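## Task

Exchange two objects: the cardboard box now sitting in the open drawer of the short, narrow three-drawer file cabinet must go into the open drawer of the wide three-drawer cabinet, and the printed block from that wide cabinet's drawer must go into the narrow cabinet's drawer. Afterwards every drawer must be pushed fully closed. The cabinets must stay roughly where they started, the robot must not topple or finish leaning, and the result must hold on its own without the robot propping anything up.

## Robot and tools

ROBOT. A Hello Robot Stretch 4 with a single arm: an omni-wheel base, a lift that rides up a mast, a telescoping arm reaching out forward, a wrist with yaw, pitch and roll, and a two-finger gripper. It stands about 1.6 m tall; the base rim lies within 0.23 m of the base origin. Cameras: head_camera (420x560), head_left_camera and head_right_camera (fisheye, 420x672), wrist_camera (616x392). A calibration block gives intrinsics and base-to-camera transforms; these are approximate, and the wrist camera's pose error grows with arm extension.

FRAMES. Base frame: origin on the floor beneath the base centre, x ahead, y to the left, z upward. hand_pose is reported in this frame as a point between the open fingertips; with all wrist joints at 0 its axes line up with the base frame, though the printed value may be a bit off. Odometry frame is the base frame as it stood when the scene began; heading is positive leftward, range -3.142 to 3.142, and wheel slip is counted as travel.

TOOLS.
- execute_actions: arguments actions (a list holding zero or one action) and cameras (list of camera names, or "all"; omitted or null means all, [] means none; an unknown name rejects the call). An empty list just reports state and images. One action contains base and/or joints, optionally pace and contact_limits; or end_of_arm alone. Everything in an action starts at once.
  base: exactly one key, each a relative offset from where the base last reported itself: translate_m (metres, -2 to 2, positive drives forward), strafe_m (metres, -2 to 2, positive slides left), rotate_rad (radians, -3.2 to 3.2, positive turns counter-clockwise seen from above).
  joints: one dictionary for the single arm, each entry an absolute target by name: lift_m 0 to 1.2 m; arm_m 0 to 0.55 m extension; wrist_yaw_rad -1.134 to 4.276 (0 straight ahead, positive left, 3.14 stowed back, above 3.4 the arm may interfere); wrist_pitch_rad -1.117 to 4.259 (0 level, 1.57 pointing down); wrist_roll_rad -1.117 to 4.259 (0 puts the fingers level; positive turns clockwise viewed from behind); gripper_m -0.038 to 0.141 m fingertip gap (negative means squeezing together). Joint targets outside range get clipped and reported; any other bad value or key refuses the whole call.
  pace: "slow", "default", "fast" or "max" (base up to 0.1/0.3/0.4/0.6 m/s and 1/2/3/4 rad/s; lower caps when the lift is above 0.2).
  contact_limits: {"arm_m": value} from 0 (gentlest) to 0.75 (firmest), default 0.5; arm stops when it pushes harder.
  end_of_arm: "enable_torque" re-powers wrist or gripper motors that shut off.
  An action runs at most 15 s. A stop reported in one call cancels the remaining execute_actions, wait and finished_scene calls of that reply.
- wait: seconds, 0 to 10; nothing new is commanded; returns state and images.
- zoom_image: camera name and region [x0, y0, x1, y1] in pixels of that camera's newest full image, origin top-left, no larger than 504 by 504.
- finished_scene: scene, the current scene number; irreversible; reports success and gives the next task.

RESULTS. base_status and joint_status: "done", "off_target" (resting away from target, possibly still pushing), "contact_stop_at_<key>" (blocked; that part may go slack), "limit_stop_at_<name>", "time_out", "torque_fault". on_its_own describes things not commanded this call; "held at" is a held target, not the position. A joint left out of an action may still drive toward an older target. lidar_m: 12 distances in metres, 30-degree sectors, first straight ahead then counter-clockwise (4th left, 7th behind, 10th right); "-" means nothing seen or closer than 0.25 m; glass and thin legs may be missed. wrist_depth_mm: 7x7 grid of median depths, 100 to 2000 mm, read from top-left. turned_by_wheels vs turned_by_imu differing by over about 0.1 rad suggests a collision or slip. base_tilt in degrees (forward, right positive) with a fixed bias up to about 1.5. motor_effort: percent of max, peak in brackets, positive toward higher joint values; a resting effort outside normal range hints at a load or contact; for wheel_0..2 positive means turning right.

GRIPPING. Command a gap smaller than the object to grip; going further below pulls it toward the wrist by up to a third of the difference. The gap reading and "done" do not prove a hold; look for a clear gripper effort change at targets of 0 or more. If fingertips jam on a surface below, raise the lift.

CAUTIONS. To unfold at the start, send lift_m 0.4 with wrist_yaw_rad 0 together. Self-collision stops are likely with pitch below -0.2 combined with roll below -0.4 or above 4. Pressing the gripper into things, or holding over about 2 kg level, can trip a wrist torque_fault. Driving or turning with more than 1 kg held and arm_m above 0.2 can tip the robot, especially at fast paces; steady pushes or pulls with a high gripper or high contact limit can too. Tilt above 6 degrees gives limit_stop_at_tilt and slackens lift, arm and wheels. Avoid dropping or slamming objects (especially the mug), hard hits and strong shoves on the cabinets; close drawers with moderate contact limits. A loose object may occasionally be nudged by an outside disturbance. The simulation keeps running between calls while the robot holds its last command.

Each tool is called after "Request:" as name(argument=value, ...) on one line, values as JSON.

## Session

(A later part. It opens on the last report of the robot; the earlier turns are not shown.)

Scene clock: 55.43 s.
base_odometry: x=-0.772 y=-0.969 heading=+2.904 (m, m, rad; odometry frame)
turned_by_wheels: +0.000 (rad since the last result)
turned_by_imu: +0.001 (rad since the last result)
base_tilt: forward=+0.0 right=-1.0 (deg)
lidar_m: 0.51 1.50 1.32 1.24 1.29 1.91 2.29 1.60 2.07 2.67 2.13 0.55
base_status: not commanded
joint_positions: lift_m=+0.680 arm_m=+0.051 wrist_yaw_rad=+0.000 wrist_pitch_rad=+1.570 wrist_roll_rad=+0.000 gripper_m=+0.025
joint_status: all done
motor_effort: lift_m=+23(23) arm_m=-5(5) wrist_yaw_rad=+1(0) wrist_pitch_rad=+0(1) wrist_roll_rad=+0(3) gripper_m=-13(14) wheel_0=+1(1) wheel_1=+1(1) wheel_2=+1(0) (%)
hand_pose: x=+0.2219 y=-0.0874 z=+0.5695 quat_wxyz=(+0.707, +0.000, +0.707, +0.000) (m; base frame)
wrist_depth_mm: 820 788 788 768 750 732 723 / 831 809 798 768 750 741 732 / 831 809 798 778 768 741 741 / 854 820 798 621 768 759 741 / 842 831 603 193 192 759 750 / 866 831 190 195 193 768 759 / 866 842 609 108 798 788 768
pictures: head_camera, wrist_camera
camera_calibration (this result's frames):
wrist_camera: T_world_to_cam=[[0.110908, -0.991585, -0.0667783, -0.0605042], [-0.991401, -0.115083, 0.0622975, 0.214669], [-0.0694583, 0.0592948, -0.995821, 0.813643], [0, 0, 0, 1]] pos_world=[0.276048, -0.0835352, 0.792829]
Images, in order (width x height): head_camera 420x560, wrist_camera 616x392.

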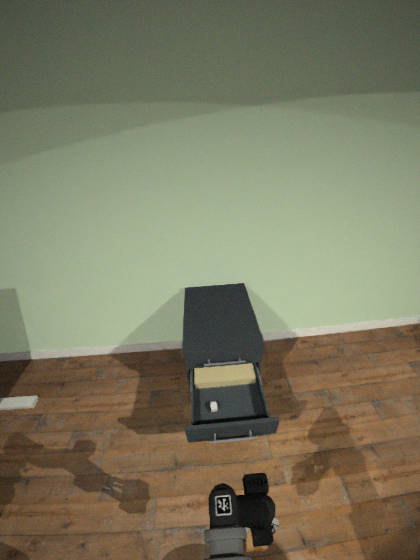

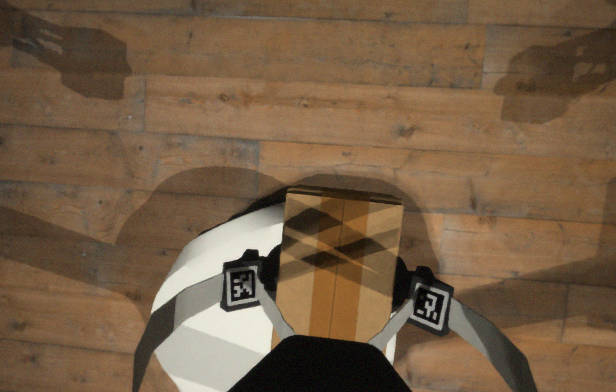

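Request:
execute_actions(actions=[{"joints":{"arm_m":0.15,"wrist_yaw_rad":2.6}}], cameras=[])

Request:
execute_actions(actions=[{"base":{"strafe_m":-0.06},"joints":{"lift_m":0.26,"wrist_pitch_rad":0}}], cameras=["head_camera"])

Request:
execute_actions(actions=[{"joints":{"arm_m":0.5},"pace":"slow"}], cameras=["head_camera"])

Scene clock: 58.67 s.
base_odometry: x=-0.772 y=-0.969 heading=+2.904 (m, m, rad; odometry frame)
turned_by_wheels: +0.000 (rad since the last result)
turned_by_imu: +0.001 (rad since the last result)
base_tilt: forward=-0.1 right=-0.9 (deg)
lidar_m: 0.52 1.51 1.32 1.25 1.28 1.89 2.29 1.59 2.06 2.66 2.14 0.57
base_status: not commanded
joint_positions: lift_m=+0.680 arm_m=+0.149 wrist_yaw_rad=+2.599 wrist_pitch_rad=+1.570 wrist_roll_rad=+0.000 gripper_m=+0.025
joint_status: all done
motor_effort: lift_m=+23(23) arm_m=+4(4) wrist_yaw_rad=+2(6) wrist_pitch_rad=+0(1) wrist_roll_rad=+0(1) gripper_m=-14(12) wheel_0=+1(1) wheel_1=+1(1) wheel_2=+0(0) (%)
hand_pose: x=+0.3650 y=+0.0750 z=+0.5695 quat_wxyz=(+0.189, -0.681, +0.189, +0.682) (m; base frame)
wrist_depth_mm: 820 580 574 564 759 741 723 / 831 597 574 609 768 750 732 / 831 820 591 778 759 741 741 / 842 831 809 788 759 759 741 / 854 831 809 194 192 759 741 / 842 842 190 195 192 768 759 / 866 842 831 108 788 387 778
pictures: none
No camera images: the call's "cameras" was empty. Leave "cameras" out to get every camera's image.

Scene clock: 61.33 s.
base_odometry: x=-0.758 y=-0.910 heading=+2.904 (m, m, rad; odometry frame)
turned_by_wheels: +0.000 (rad since the last result)
turned_by_imu: +0.001 (rad since the last result)
base_tilt: forward=+0.1 right=-1.0 (deg)
lidar_m: 0.52 0.56 1.38 1.28 1.94 1.96 2.21 1.58 2.77 2.62 2.12 0.58
base_status: done
joint_positions: lift_m=+0.260 arm_m=+0.149 wrist_yaw_rad=+2.600 wrist_pitch_rad=+0.004 wrist_roll_rad=+0.000 gripper_m=+0.025
joint_status: all done
motor_effort: lift_m=+18(21) arm_m=+4(4) wrist_yaw_rad=+0(1) wrist_pitch_rad=-10(15) wrist_roll_rad=+0(0) gripper_m=-12(15) wheel_0=+1(9) wheel_1=+1(10) wheel_2=+1(1) (%)
hand_pose: x=+0.1180 y=+0.2237 z=+0.4374 quat_wxyz=(+0.268, -0.002, +0.001, +0.964) (m; base frame)
wrist_depth_mm: - - - - - - 1863 / 276 - - - - - 1863 / 387 - - - - - 1808 / - - - - - - 1863 / 1708 1808 1983 194 192 - 1808 / 1138 1205 190 196 192 1397 1537 / 842 854 917 108 946 904 1042
pictures: head_camera
Images, in order (width x height): head_camera 420x560.

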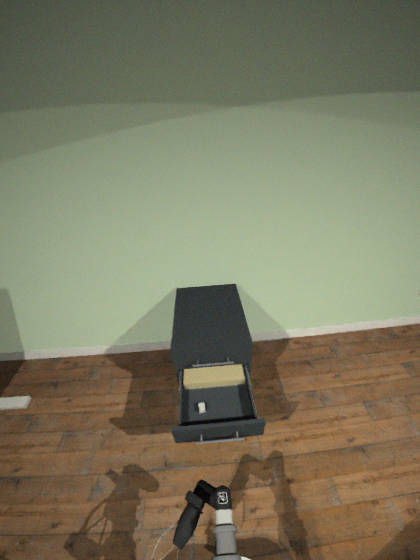

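Scene clock: 66.10 s.
base_odometry: x=-0.758 y=-0.910 heading=+2.904 (m, m, rad; odometry frame)
turned_by_wheels: +0.000 (rad since the last result)
turned_by_imu: +0.002 (rad since the last result)
base_tilt: forward=+0.0 right=-0.8 (deg)
lidar_m: 0.74 1.52 1.38 1.30 1.94 1.97 2.21 1.57 2.76 2.61 2.13 1.53
base_status: not commanded
joint_positions: lift_m=+0.260 arm_m=+0.499 wrist_yaw_rad=+2.601 wrist_pitch_rad=+0.003 wrist_roll_rad=+0.000 gripper_m=+0.025
joint_status: all done
motor_effort: lift_m=+18(18) arm_m=+5(7) wrist_yaw_rad=-2(11) wrist_pitch_rad=-9(10) wrist_roll_rad=+0(0) gripper_m=-15(14) wheel_0=+1(1) wheel_1=+1(1) wheel_2=+1(1) (%)
hand_pose: x=+0.4677 y=+0.2235 z=+0.4374 quat_wxyz=(+0.267, -0.002, +0.001, +0.964) (m; base frame)
wrist_depth_mm: - - - - - - 1863 / 585 - - - - - 1430 / 469 - - - - - 1756 / - - - - - - 1756 / 1708 1863 1921 194 191 - 1756 / 647 676 191 195 192 1366 1499 / 477 508 904 108 946 891 1042
pictures: head_camera
Images, in order (width x height): head_camera 420x560.

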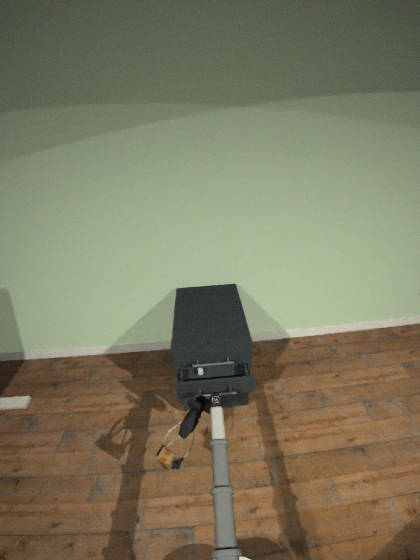

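Works. Move closer and finish with a light contact limit.

Request:
execute_actions(actions=[{"base":{"translate_m":0.12},"joints":{"arm_m":0.4},"pace":"slow"}], cameras=[])

Request:
execute_actions(actions=[{"joints":{"arm_m":0.55},"pace":"slow","contact_limits":{"arm_m":0.15}}], cameras=["head_camera"])

Scene clock: 69.07 s.
base_odometry: x=-0.874 y=-0.882 heading=+2.904 (m, m, rad; odometry frame)
turned_by_wheels: +0.000 (rad since the last result)
turned_by_imu: +0.001 (rad since the last result)
base_tilt: forward=-0.1 right=-1.0 (deg)
lidar_m: 0.66 0.71 1.38 1.29 1.36 2.01 2.19 1.70 2.76 2.60 1.97 0.72
base_status: done
joint_positions: lift_m=+0.260 arm_m=+0.401 wrist_yaw_rad=+2.601 wrist_pitch_rad=+0.003 wrist_roll_rad=+0.000 gripper_m=+0.025
joint_status: all done
motor_effort: lift_m=+18(18) arm_m=-4(4) wrist_yaw_rad=-2(2) wrist_pitch_rad=-10(10) wrist_roll_rad=+0(0) gripper_m=-14(15) wheel_0=+1(5) wheel_1=+1(6) wheel_2=-1(6) (%)
hand_pose: x=+0.3694 y=+0.2235 z=+0.4374 quat_wxyz=(+0.267, -0.002, +0.001, +0.964) (m; base frame)
wrist_depth_mm: - - - - - - 1863 / 480 - - - - - 1464 / 484 - - - - - 1756 / - - - - - - 1756 / 1708 1863 1921 195 192 - 1756 / 1160 1182 191 195 193 1366 1499 / 484 488 904 108 960 904 1060
pictures: none
No camera images: the call's "cameras" was empty. Leave "cameras" out to get every camera's image.

Scene clock: 70.73 s.
base_odometry: x=-0.874 y=-0.882 heading=+2.904 (m, m, rad; odometry frame)
turned_by_wheels: +0.000 (rad since the last result)
turned_by_imu: +0.001 (rad since the last result)
base_tilt: forward=-0.1 right=-0.9 (deg)
lidar_m: 0.72 0.79 1.39 1.30 1.35 2.02 2.20 1.67 2.76 2.60 1.93 1.41
base_status: not commanded
joint_positions: lift_m=+0.260 arm_m=+0.474 wrist_yaw_rad=+2.601 wrist_pitch_rad=+0.003 wrist_roll_rad=+0.000 gripper_m=+0.025
joint_status: arm_m contact_stop (moved +0.073 of +0.149)
on_its_own: arm_m is slack since a contact_stop (your +0.550 is given up)
motor_effort: lift_m=+18(18) arm_m=+0(17) wrist_yaw_rad=-2(47) wrist_pitch_rad=-9(10) wrist_roll_rad=-1(1) gripper_m=-14(16) wheel_0=+1(4) wheel_1=-2(5) wheel_2=+2(7) (%)
contact_limits: arm_m 0.15
hand_pose: x=+0.4427 y=+0.2235 z=+0.4374 quat_wxyz=(+0.267, -0.002, +0.001, +0.964) (m; base frame)
wrist_depth_mm: - - - - - - 1863 / 559 - - - - - 1430 / 452 - - - - - 1708 / - - - - - - 1756 / 1756 1863 1921 194 191 - 1756 / 654 683 190 195 193 1366 1576 / 488 500 917 108 946 904 1060
pictures: head_camera
Images, in order (width x height): head_camera 420x560.

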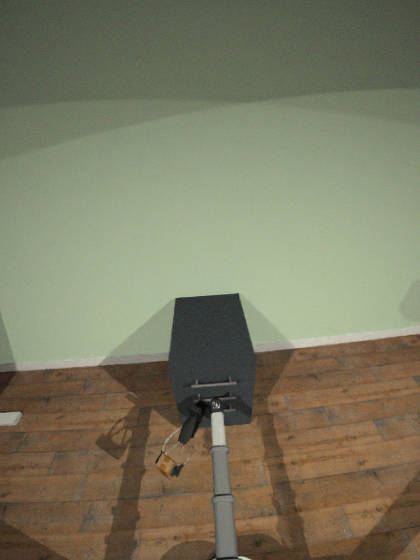

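Request:
execute_actions(actions=[{"joints":{"arm_m":0.2}}], cameras=[])

Request:
execute_actions(actions=[{"base":{"rotate_rad":-2.51},"joints":{"lift_m":0.55,"arm_m":0.1}}], cameras=["head_right_camera"])

Request:
execute_actions(actions=[{"base":{"translate_m":1.44},"joints":{"wrist_yaw_rad":0,"wrist_pitch_rad":1.57},"pace":"fast"}], cameras=[])

Request:
execute_actions(actions=[{"base":{"rotate_rad":-0.65},"joints":{"arm_m":0.42}}], cameras=["head_camera","wrist_camera"])

Scene clock: 74.47 s.
base_odometry: x=-0.874 y=-0.882 heading=+2.904 (m, m, rad; odometry frame)
turned_by_wheels: +0.000 (rad since the last result)
turned_by_imu: +0.002 (rad since the last result)
base_tilt: forward=+0.1 right=-0.9 (deg)
lidar_m: 0.70 0.79 1.38 1.30 1.36 2.01 2.21 1.68 2.76 2.60 1.98 1.41
base_status: not commanded
joint_positions: lift_m=+0.260 arm_m=+0.201 wrist_yaw_rad=+2.600 wrist_pitch_rad=+0.003 wrist_roll_rad=+0.000 gripper_m=+0.025
joint_status: all done
motor_effort: lift_m=+18(18) arm_m=-5(4) wrist_yaw_rad=+0(2) wrist_pitch_rad=-8(9) wrist_roll_rad=+0(0) gripper_m=-15(16) wheel_0=+1(0) wheel_1=-2(1) wheel_2=+2(3) (%)
hand_pose: x=+0.1695 y=+0.2236 z=+0.4375 quat_wxyz=(+0.267, -0.001, +0.001, +0.964) (m; base frame)
wrist_depth_mm: - - - - - - 1808 / 312 - - - - - 1863 / 382 - - - - - 1863 / - - - - - - 1863 / 1708 1863 1863 194 192 - 1863 / 1138 1205 190 196 193 1397 1397 / 842 854 931 108 946 904 1060
pictures: none
No camera images: the call's "cameras" was empty. Leave "cameras" out to get every camera's image.

Scene clock: 77.00 s.
base_odometry: x=-0.874 y=-0.882 heading=+0.395 (m, m, rad; odometry frame)
turned_by_wheels: -2.510 (rad since the last result)
turned_by_imu: -2.473 (rad since the last result)
base_tilt: forward=+0.0 right=-1.0 (deg)
lidar_m: 1.72 2.69 2.61 1.76 0.77 0.71 1.42 1.34 1.30 2.04 2.21 1.70
base_status: done
joint_positions: lift_m=+0.550 arm_m=+0.101 wrist_yaw_rad=+2.600 wrist_pitch_rad=+0.003 wrist_roll_rad=+0.000 gripper_m=+0.025
joint_status: all done
motor_effort: lift_m=+23(28) arm_m=-5(4) wrist_yaw_rad=+0(0) wrist_pitch_rad=-9(9) wrist_roll_rad=+0(0) gripper_m=-15(15) wheel_0=+2(7) wheel_1=+1(8) wheel_2=+1(7) (%)
hand_pose: x=+0.0696 y=+0.2237 z=+0.7271 quat_wxyz=(+0.268, -0.001, +0.001, +0.964) (m; base frame)
wrist_depth_mm: 1618 1576 1537 1464 1430 1366 1308 / 274 1618 1499 1464 1430 1397 1308 / 1618 1618 1537 1499 1430 1366 1366 / 1661 1661 1537 1182 1397 1397 1308 / 1756 1661 946 194 192 1397 1366 / 1661 1618 190 195 193 1397 1366 / 1336 1336 976 108 1464 1397 1366
pictures: head_right_camera
Images, in order (width x height): head_right_camera 420x672.

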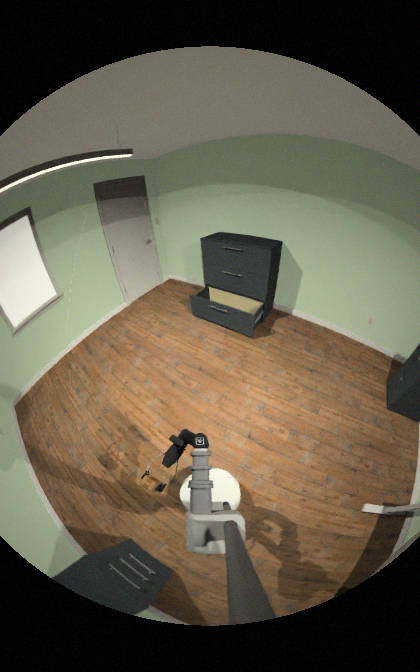

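Scene clock: 81.97 s.
base_odometry: x=+0.455 y=-0.328 heading=+0.395 (m, m, rad; odometry frame)
turned_by_wheels: +0.000 (rad since the last result)
turned_by_imu: +0.004 (rad since the last result)
base_tilt: forward=-0.1 right=-0.8 (deg)
lidar_m: 0.47 0.69 1.79 1.94 2.55 2.01 2.05 2.27 2.24 1.61 0.44 0.40
base_status: done
joint_positions: lift_m=+0.550 arm_m=+0.101 wrist_yaw_rad=+0.000 wrist_pitch_rad=+1.570 wrist_roll_rad=+0.000 gripper_m=+0.025
joint_status: all done
motor_effort: lift_m=+22(22) arm_m=-4(5) wrist_yaw_rad=-1(8) wrist_pitch_rad=+0(8) wrist_roll_rad=+1(0) gripper_m=-15(13) wheel_0=+0(8) wheel_1=-1(8) wheel_2=+2(13) (%)
hand_pose: x=+0.2719 y=-0.0874 z=+0.4395 quat_wxyz=(+0.707, +0.000, +0.707, +0.000) (m; base frame)
wrist_depth_mm: 691 668 654 564 338 554 549 / 691 668 661 647 484 306 554 / 699 691 668 654 640 366 294 / 699 691 676 654 647 634 394 / 715 699 676 195 192 640 627 / 723 707 190 195 193 647 634 / 732 480 473 108 668 661 647
pictures: none
No camera images: the call's "cameras" was empty. Leave "cameras" out to get every camera's image.

Scene clock: 84.03 s.
base_odometry: x=+0.455 y=-0.328 heading=-0.255 (m, m, rad; odometry frame)
turned_by_wheels: -0.650 (rad since the last result)
turned_by_imu: -0.640 (rad since the last result)
base_tilt: forward=+0.1 right=-1.0 (deg)
lidar_m: 0.41 0.42 0.61 1.78 1.87 2.52 2.50 2.04 2.25 2.26 1.82 0.46
base_status: done
joint_positions: lift_m=+0.550 arm_m=+0.419 wrist_yaw_rad=+0.000 wrist_pitch_rad=+1.570 wrist_roll_rad=+0.000 gripper_m=+0.025
joint_status: all done
motor_effort: lift_m=+22(22) arm_m=+4(5) wrist_yaw_rad=-1(1) wrist_pitch_rad=+1(0) wrist_roll_rad=+0(1) gripper_m=-14(14) wheel_0=+1(6) wheel_1=+1(6) wheel_2=-1(8) (%)
hand_pose: x=+0.5904 y=-0.0874 z=+0.4395 quat_wxyz=(+0.707, +0.000, +0.707, +0.000) (m; base frame)
wrist_depth_mm: 554 535 512 492 477 455 353 / 627 609 603 585 569 535 355 / 640 621 609 591 585 521 362 / 634 627 609 585 585 512 364 / 640 627 615 193 192 496 370 / 442 452 190 195 193 389 496 / 342 330 343 108 351 330 634
pictures: head_camera, wrist_camera
camera_calibration (this result's frames):
wrist_camera: T_world_to_cam=[[0.111507, -0.99152, -0.0667395, -0.110414], [-0.991355, -0.115659, 0.0619531, 0.588156], [-0.0691468, 0.0592543, -0.995845, 0.70967], [0, 0, 0, 1]] pos_world=[0.644454, -0.0835036, 0.662914]
Images, in order (width x height): head_camera 420x560, wrist_camera 616x392.

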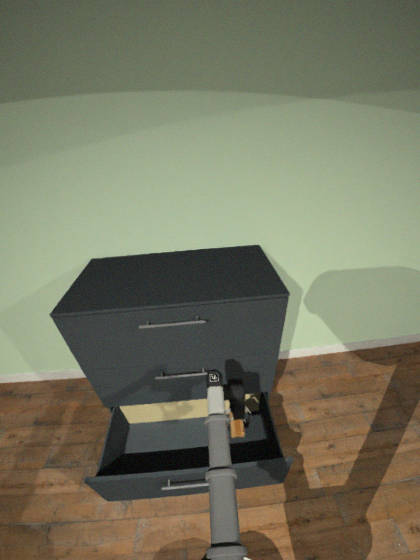

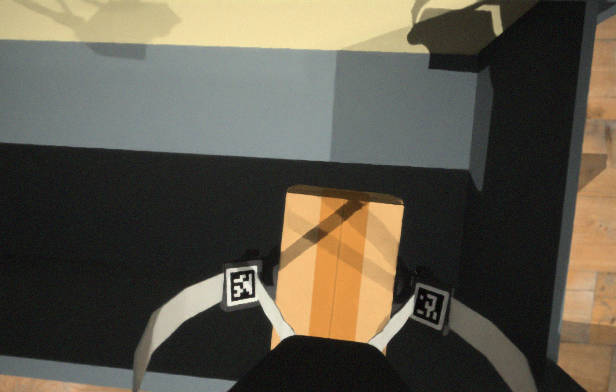

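Request:
execute_actions(actions=[{"base":{"strafe_m":0.13},"joints":{"lift_m":0.203}}], cameras=[])

Request:
execute_actions(actions=[{"joints":{"gripper_m":0.09}}], cameras=[])

Request:
execute_actions(actions=[{"joints":{"lift_m":0.5}}], cameras=["wrist_camera"])

Request:
execute_actions(actions=[{"base":{"rotate_rad":0.05},"joints":{"arm_m":0.1,"wrist_yaw_rad":2.6,"gripper_m":0.03}}], cameras=[])

Request:
execute_actions(actions=[{"joints":{"lift_m":0.12,"wrist_pitch_rad":-0.1}}], cameras=["head_camera"])

Scene clock: 87.57 s.
base_odometry: x=+0.488 y=-0.202 heading=-0.255 (m, m, rad; odometry frame)
turned_by_wheels: +0.000 (rad since the last result)
turned_by_imu: +0.001 (rad since the last result)
base_tilt: forward=+0.0 right=-0.9 (deg)
lidar_m: 0.40 0.44 0.60 1.66 1.75 2.30 2.52 2.06 2.39 2.39 1.79 0.45
base_status: done
joint_positions: lift_m=+0.203 arm_m=+0.419 wrist_yaw_rad=+0.000 wrist_pitch_rad=+1.570 wrist_roll_rad=+0.000 gripper_m=+0.025
joint_status: all done
motor_effort: lift_m=+18(19) arm_m=+4(4) wrist_yaw_rad=+0(1) wrist_pitch_rad=-1(1) wrist_roll_rad=+0(0) gripper_m=-16(14) wheel_0=+0(8) wheel_1=-2(11) wheel_2=-1(1) (%)
hand_pose: x=+0.5904 y=-0.0874 z=+0.0929 quat_wxyz=(+0.707, +0.000, +0.707, +0.000) (m; base frame)
wrist_depth_mm: 260 254 250 245 240 236 232 / 262 257 251 247 242 237 234 / 266 260 256 250 246 240 237 / 271 263 258 250 246 242 239 / 272 266 260 194 192 246 242 / 276 271 190 195 193 246 244 / 278 272 267 107 254 250 247
pictures: none
No camera images: the call's "cameras" was empty. Leave "cameras" out to get every camera's image.

Scene clock: 89.03 s.
base_odometry: x=+0.488 y=-0.202 heading=-0.255 (m, m, rad; odometry frame)
turned_by_wheels: +0.000 (rad since the last result)
turned_by_imu: +0.001 (rad since the last result)
base_tilt: forward=+0.1 right=-0.9 (deg)
lidar_m: 0.40 0.44 0.60 1.64 1.74 2.28 2.52 2.06 2.39 2.38 1.83 0.43
base_status: not commanded
joint_positions: lift_m=+0.203 arm_m=+0.419 wrist_yaw_rad=+0.000 wrist_pitch_rad=+1.570 wrist_roll_rad=+0.000 gripper_m=+0.090
joint_status: all done
motor_effort: lift_m=+18(18) arm_m=+4(4) wrist_yaw_rad=-1(1) wrist_pitch_rad=+0(0) wrist_roll_rad=+0(0) gripper_m=-1(13) wheel_0=+1(0) wheel_1=-2(2) wheel_2=-1(0) (%)
hand_pose: x=+0.5904 y=-0.0874 z=+0.0929 quat_wxyz=(+0.707, +0.000, +0.707, +0.000) (m; base frame)
wrist_depth_mm: 260 254 250 246 240 235 233 / 263 258 253 247 243 237 235 / 267 262 256 251 246 241 237 / 270 264 258 250 246 243 239 / 273 267 258 205 212 245 241 / 276 270 263 206 204 245 244 / 279 274 268 108 255 249 247
pictures: none
No camera images: the call's "cameras" was empty. Leave "cameras" out to get every camera's image.

Scene clock: 91.30 s.
base_odometry: x=+0.488 y=-0.202 heading=-0.255 (m, m, rad; odometry frame)
turned_by_wheels: +0.000 (rad since the last result)
turned_by_imu: +0.001 (rad since the last result)
base_tilt: forward=+0.1 right=-1.0 (deg)
lidar_m: 0.39 0.44 0.62 1.65 1.73 2.29 2.52 2.07 2.39 2.39 1.84 0.45
base_status: not commanded
joint_positions: lift_m=+0.500 arm_m=+0.419 wrist_yaw_rad=+0.000 wrist_pitch_rad=+1.570 wrist_roll_rad=+0.000 gripper_m=+0.090
joint_status: all done
motor_effort: lift_m=+22(25) arm_m=+4(4) wrist_yaw_rad=-1(0) wrist_pitch_rad=+1(1) wrist_roll_rad=+1(1) gripper_m=+0(0) wheel_0=-1(0) wheel_1=-2(2) wheel_2=+0(1) (%)
hand_pose: x=+0.5904 y=-0.0874 z=+0.3895 quat_wxyz=(+0.707, +0.000, +0.707, +0.000) (m; base frame)
wrist_depth_mm: 539 521 496 480 462 449 436 / 574 559 549 539 530 512 508 / 574 569 549 544 530 521 512 / 591 574 559 544 539 525 517 / 585 580 564 559 544 530 517 / 449 469 418 469 449 469 508 / 330 327 349 108 373 353 389
pictures: wrist_camera
camera_calibration (this result's frames):
wrist_camera: T_world_to_cam=[[0.111503, -0.99152, -0.0667471, -0.113746], [-0.991351, -0.115659, 0.0620206, 0.591217], [-0.0692146, 0.0592543, -0.99584, 0.65989], [0, 0, 0, 1]] pos_world=[0.64446, -0.0835036, 0.612886]
Images, in order (width x height): wrist_camera 616x392.

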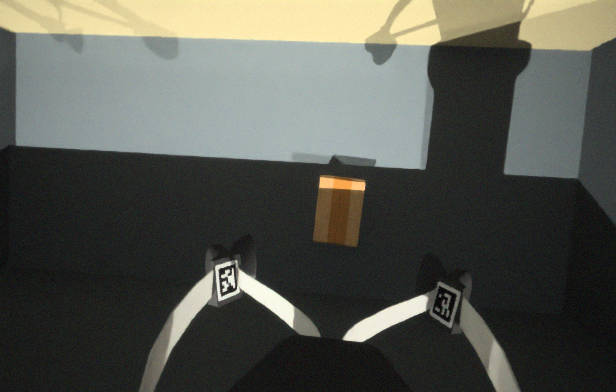

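Scene clock: 93.40 s.
base_odometry: x=+0.488 y=-0.203 heading=-0.206 (m, m, rad; odometry frame)
turned_by_wheels: +0.050 (rad since the last result)
turned_by_imu: +0.050 (rad since the last result)
base_tilt: forward=+0.2 right=-1.0 (deg)
lidar_m: 0.41 0.44 1.72 1.64 1.76 2.44 2.51 2.08 2.39 2.39 0.61 0.41
base_status: done
joint_positions: lift_m=+0.500 arm_m=+0.101 wrist_yaw_rad=+2.600 wrist_pitch_rad=+1.570 wrist_roll_rad=+0.000 gripper_m=+0.030
joint_status: all done
motor_effort: lift_m=+23(22) arm_m=-5(5) wrist_yaw_rad=+1(5) wrist_pitch_rad=+1(1) wrist_roll_rad=+1(0) gripper_m=-2(5) wheel_0=-2(5) wheel_1=+0(3) wheel_2=+0(7) (%)
hand_pose: x=+0.3166 y=+0.0750 z=+0.3895 quat_wxyz=(+0.189, -0.681, +0.189, +0.682) (m; base frame)
wrist_depth_mm: 413 402 397 394 585 574 559 / 418 407 402 404 591 580 564 / 647 410 404 603 597 580 569 / 654 640 621 609 597 591 580 / 661 647 627 615 603 508 410 / 661 647 634 535 189 366 314 / 676 661 544 107 306 265 253
pictures: none
No camera images: the call's "cameras" was empty. Leave "cameras" out to get every camera's image.

Scene clock: 95.93 s.
base_odometry: x=+0.488 y=-0.203 heading=-0.206 (m, m, rad; odometry frame)
turned_by_wheels: +0.000 (rad since the last result)
turned_by_imu: +0.001 (rad since the last result)
base_tilt: forward=+0.2 right=-1.0 (deg)
lidar_m: 0.40 0.46 1.71 1.65 1.73 2.44 2.53 2.06 2.37 2.38 0.62 0.41
base_status: not commanded
joint_positions: lift_m=+0.120 arm_m=+0.101 wrist_yaw_rad=+2.600 wrist_pitch_rad=-0.097 wrist_roll_rad=+0.000 gripper_m=+0.030
joint_status: all done
motor_effort: lift_m=+18(23) arm_m=-5(5) wrist_yaw_rad=+1(1) wrist_pitch_rad=-8(12) wrist_roll_rad=+0(1) gripper_m=-4(3) wheel_0=-3(3) wheel_1=+0(0) wheel_2=+0(0) (%)
hand_pose: x=+0.0708 y=+0.2230 z=+0.3265 quat_wxyz=(+0.267, +0.047, -0.013, +0.962) (m; base frame)
wrist_depth_mm: - - - - - 1921 1576 / - - - - - 1863 1537 / 262 - - - - 1863 1464 / - - - - - 1863 1499 / 1808 - - - - 1808 1464 / 1078 1138 1008 1182 189 1537 1430 / 306 303 820 108 960 820 1008
pictures: head_camera
Images, in order (width x height): head_camera 420x560.

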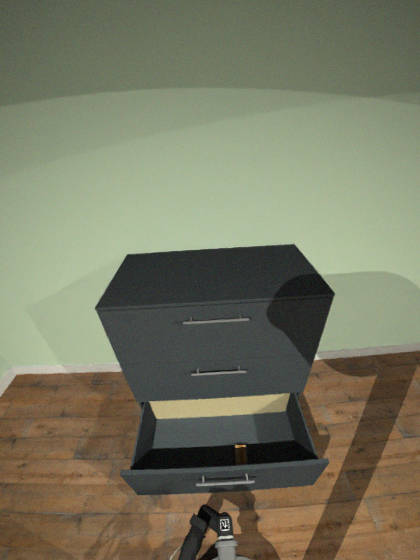

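Request:
execute_actions(actions=[{"base":{"translate_m":0.2},"joints":{"lift_m":0.1,"arm_m":0.2},"pace":"slow"}], cameras=[])

Request:
execute_actions(actions=[{"joints":{"arm_m":0.55},"pace":"slow","contact_limits":{"arm_m":0.15}}], cameras=["head_camera","head_right_camera"])

Scene clock: 99.77 s.
base_odometry: x=+0.683 y=-0.243 heading=-0.206 (m, m, rad; odometry frame)
turned_by_wheels: +0.000 (rad since the last result)
turned_by_imu: +0.002 (rad since the last result)
base_tilt: forward=+0.1 right=-0.9 (deg)
lidar_m: 0.44 0.46 1.51 1.65 1.74 2.38 2.71 2.25 2.50 2.37 0.60 0.44
base_status: done
joint_positions: lift_m=+0.100 arm_m=+0.199 wrist_yaw_rad=+2.601 wrist_pitch_rad=-0.098 wrist_roll_rad=+0.000 gripper_m=+0.030
joint_status: all done
motor_effort: lift_m=+24(26) arm_m=+5(18) wrist_yaw_rad=-2(39) wrist_pitch_rad=-6(9) wrist_roll_rad=+0(0) gripper_m=-3(3) wheel_0=+2(8) wheel_1=+2(12) wheel_2=-5(16) (%)
hand_pose: x=+0.1688 y=+0.2228 z=+0.3060 quat_wxyz=(+0.267, +0.047, -0.013, +0.962) (m; base frame)
wrist_depth_mm: - - - - - 1921 1537 / 392 - - - - 1863 1499 / 322 - - - - 1863 1499 / - - - - - 1863 1464 / 1863 - - - - 1863 1464 / 382 407 362 1098 189 1464 1397 / 260 258 300 108 878 788 946
pictures: none
No camera images: the call's "cameras" was empty. Leave "cameras" out to get every camera's image.

Scene clock: 102.03 s.
base_odometry: x=+0.683 y=-0.243 heading=-0.206 (m, m, rad; odometry frame)
turned_by_wheels: +0.000 (rad since the last result)
turned_by_imu: +0.001 (rad since the last result)
base_tilt: forward=+0.1 right=-0.9 (deg)
lidar_m: 0.53 0.58 1.53 1.63 1.76 2.35 2.72 2.25 2.52 2.36 1.47 0.58
base_status: not commanded
joint_positions: lift_m=+0.100 arm_m=+0.327 wrist_yaw_rad=+2.603 wrist_pitch_rad=-0.097 wrist_roll_rad=+0.000 gripper_m=+0.030
joint_status: arm_m contact_stop (moved +0.128 of +0.351)
on_its_own: arm_m is slack since a contact_stop (your +0.550 is given up)
motor_effort: lift_m=+24(24) arm_m=+0(20) wrist_yaw_rad=-9(57) wrist_pitch_rad=-7(9) wrist_roll_rad=+0(0) gripper_m=-3(3) wheel_0=+0(3) wheel_1=+1(7) wheel_2=-4(16) (%)
contact_limits: arm_m 0.15
hand_pose: x=+0.2964 y=+0.2223 z=+0.3059 quat_wxyz=(+0.266, +0.047, -0.013, +0.963) (m; base frame)
wrist_depth_mm: - - - - - 1921 1499 / - - - - - 1863 1537 / 317 - - - - 1921 1464 / 539 - - - - 1808 1499 / 1808 - - - - 1863 1464 / 373 397 389 1098 189 1464 1397 / 272 300 723 108 891 778 946
pictures: head_camera, head_right_camera
Images, in order (width x height): head_camera 420x560, head_right_camera 420x672.

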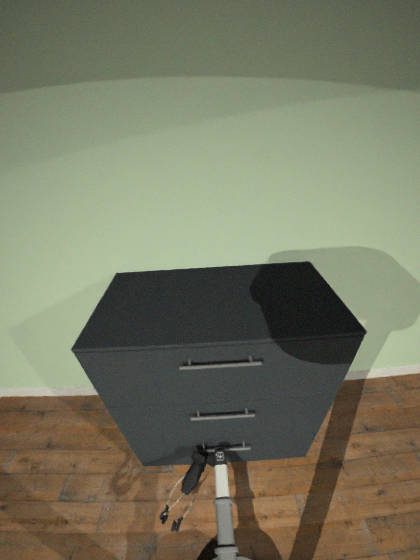

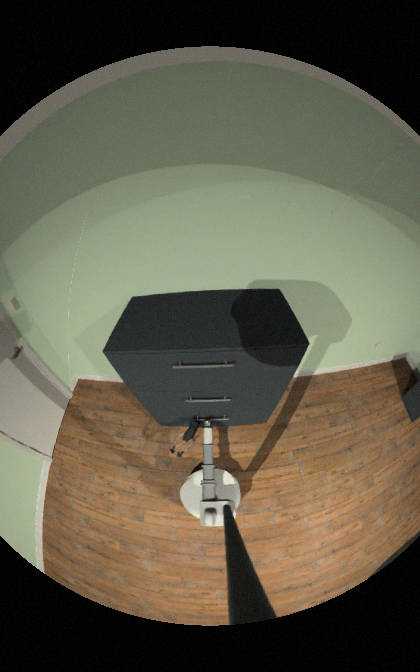

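Request:
execute_actions(actions=[{"joints":{"lift_m":0.085}}], cameras=[])

Request:
execute_actions(actions=[{"joints":{"arm_m":0.2}}], cameras=["head_camera"])

Request:
execute_actions(actions=[{"base":{"rotate_rad":-1.5}}], cameras=["head_camera","head_left_camera"])

Scene clock: 103.50 s.
base_odometry: x=+0.683 y=-0.243 heading=-0.206 (m, m, rad; odometry frame)
turned_by_wheels: +0.000 (rad since the last result)
turned_by_imu: +0.001 (rad since the last result)
base_tilt: forward=+0.0 right=-0.9 (deg)
lidar_m: 0.52 0.59 1.52 1.66 1.74 2.37 2.69 2.26 2.52 2.36 1.47 0.55
base_status: not commanded
joint_positions: lift_m=+0.085 arm_m=+0.327 wrist_yaw_rad=+2.603 wrist_pitch_rad=-0.097 wrist_roll_rad=+0.000 gripper_m=+0.030
joint_status: all done
on_its_own: arm_m is held at +0.327, not at your +0.550, since a contact_stop
motor_effort: lift_m=+16(25) arm_m=+1(1) wrist_yaw_rad=-10(15) wrist_pitch_rad=-8(10) wrist_roll_rad=+1(0) gripper_m=-2(3) wheel_0=+1(1) wheel_1=+1(2) wheel_2=-4(5) (%)
hand_pose: x=+0.2961 y=+0.2222 z=+0.2916 quat_wxyz=(+0.266, +0.047, -0.013, +0.963) (m; base frame)
wrist_depth_mm: - - - - - 1921 1537 / - - - - - 1863 1499 / 317 - - - - 1863 1499 / 549 - - - - 1808 1464 / 1708 1983 - - - 1808 1464 / 334 362 379 1060 189 1397 1397 / 262 294 699 108 842 741 904
pictures: none
No camera images: the call's "cameras" was empty. Leave "cameras" out to get every camera's image.

Scene clock: 104.90 s.
base_odometry: x=+0.683 y=-0.243 heading=-0.206 (m, m, rad; odometry frame)
turned_by_wheels: +0.000 (rad since the last result)
turned_by_imu: +0.001 (rad since the last result)
base_tilt: forward=-0.1 right=-1.0 (deg)
lidar_m: 0.52 0.60 1.52 1.65 1.77 2.37 2.69 2.24 2.50 2.35 1.46 0.56
base_status: not commanded
joint_positions: lift_m=+0.085 arm_m=+0.201 wrist_yaw_rad=+2.600 wrist_pitch_rad=-0.098 wrist_roll_rad=+0.000 gripper_m=+0.030
joint_status: all done
motor_effort: lift_m=+17(17) arm_m=-5(5) wrist_yaw_rad=+0(10) wrist_pitch_rad=-7(8) wrist_roll_rad=+0(0) gripper_m=-5(4) wheel_0=+1(0) wheel_1=+1(2) wheel_2=-3(4) (%)
hand_pose: x=+0.1707 y=+0.2229 z=+0.2916 quat_wxyz=(+0.267, +0.047, -0.013, +0.962) (m; base frame)
wrist_depth_mm: - - - - - 1921 1576 / 392 - - - - 1808 1537 / 325 - - - - 1863 1464 / - - - - - 1808 1464 / 1756 1921 - - - 1808 1464 / 336 357 324 1060 189 1397 1336 / 232 234 281 108 842 759 891
pictures: head_camera
Images, in order (width x height): head_camera 420x560.

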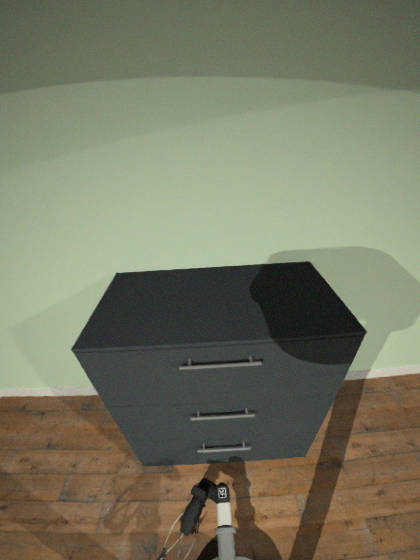

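Scene clock: 106.90 s.
base_odometry: x=+0.684 y=-0.243 heading=-1.706 (m, m, rad; odometry frame)
turned_by_wheels: -1.500 (rad since the last result)
turned_by_imu: -1.478 (rad since the last result)
base_tilt: forward=+0.1 right=-1.0 (deg)
lidar_m: 2.36 1.36 0.54 0.52 0.61 1.63 1.66 1.80 2.69 2.25 2.26 2.46
base_status: done
joint_positions: lift_m=+0.085 arm_m=+0.201 wrist_yaw_rad=+2.600 wrist_pitch_rad=-0.098 wrist_roll_rad=+0.000 gripper_m=+0.030
joint_status: not commanded
motor_effort: lift_m=+18(18) arm_m=-5(5) wrist_yaw_rad=-1(0) wrist_pitch_rad=-6(6) wrist_roll_rad=+1(1) gripper_m=-4(3) wheel_0=+2(8) wheel_1=-1(6) wheel_2=-1(7) (%)
hand_pose: x=+0.1707 y=+0.2229 z=+0.2915 quat_wxyz=(+0.267, +0.047, -0.013, +0.962) (m; base frame)
wrist_depth_mm: 1661 1808 1921 - 809 559 455 / 389 1808 1921 - 798 569 449 / 324 1808 1921 - 768 554 439 / 1661 1808 1921 - 750 564 445 / 1661 1756 1921 - 676 535 427 / 334 357 324 1042 189 508 430 / 231 234 281 108 668 469 424
pictures: head_camera, head_left_camera
Images, in order (width x height): head_camera 420x560, head_left_camera 420x672.

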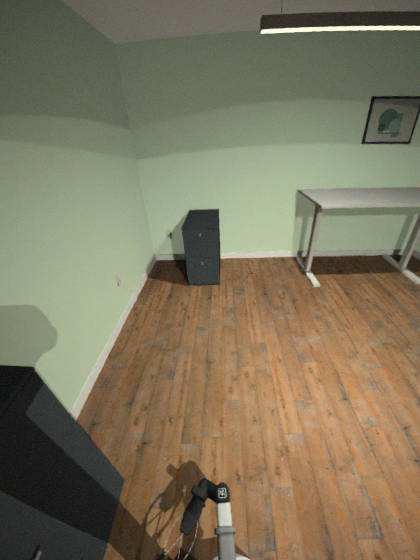

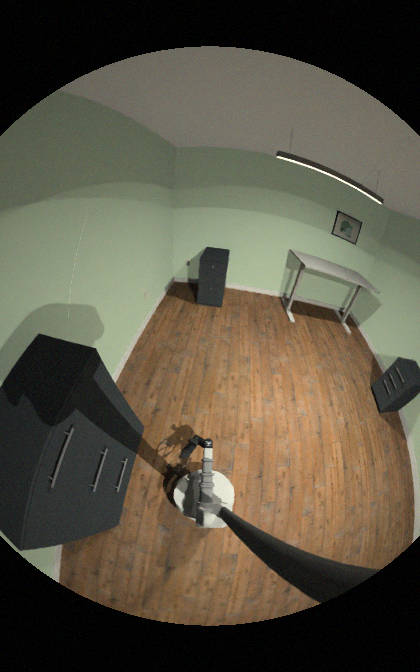

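Request:
finished_scene(scene=1)

The scene is finished: the task was done.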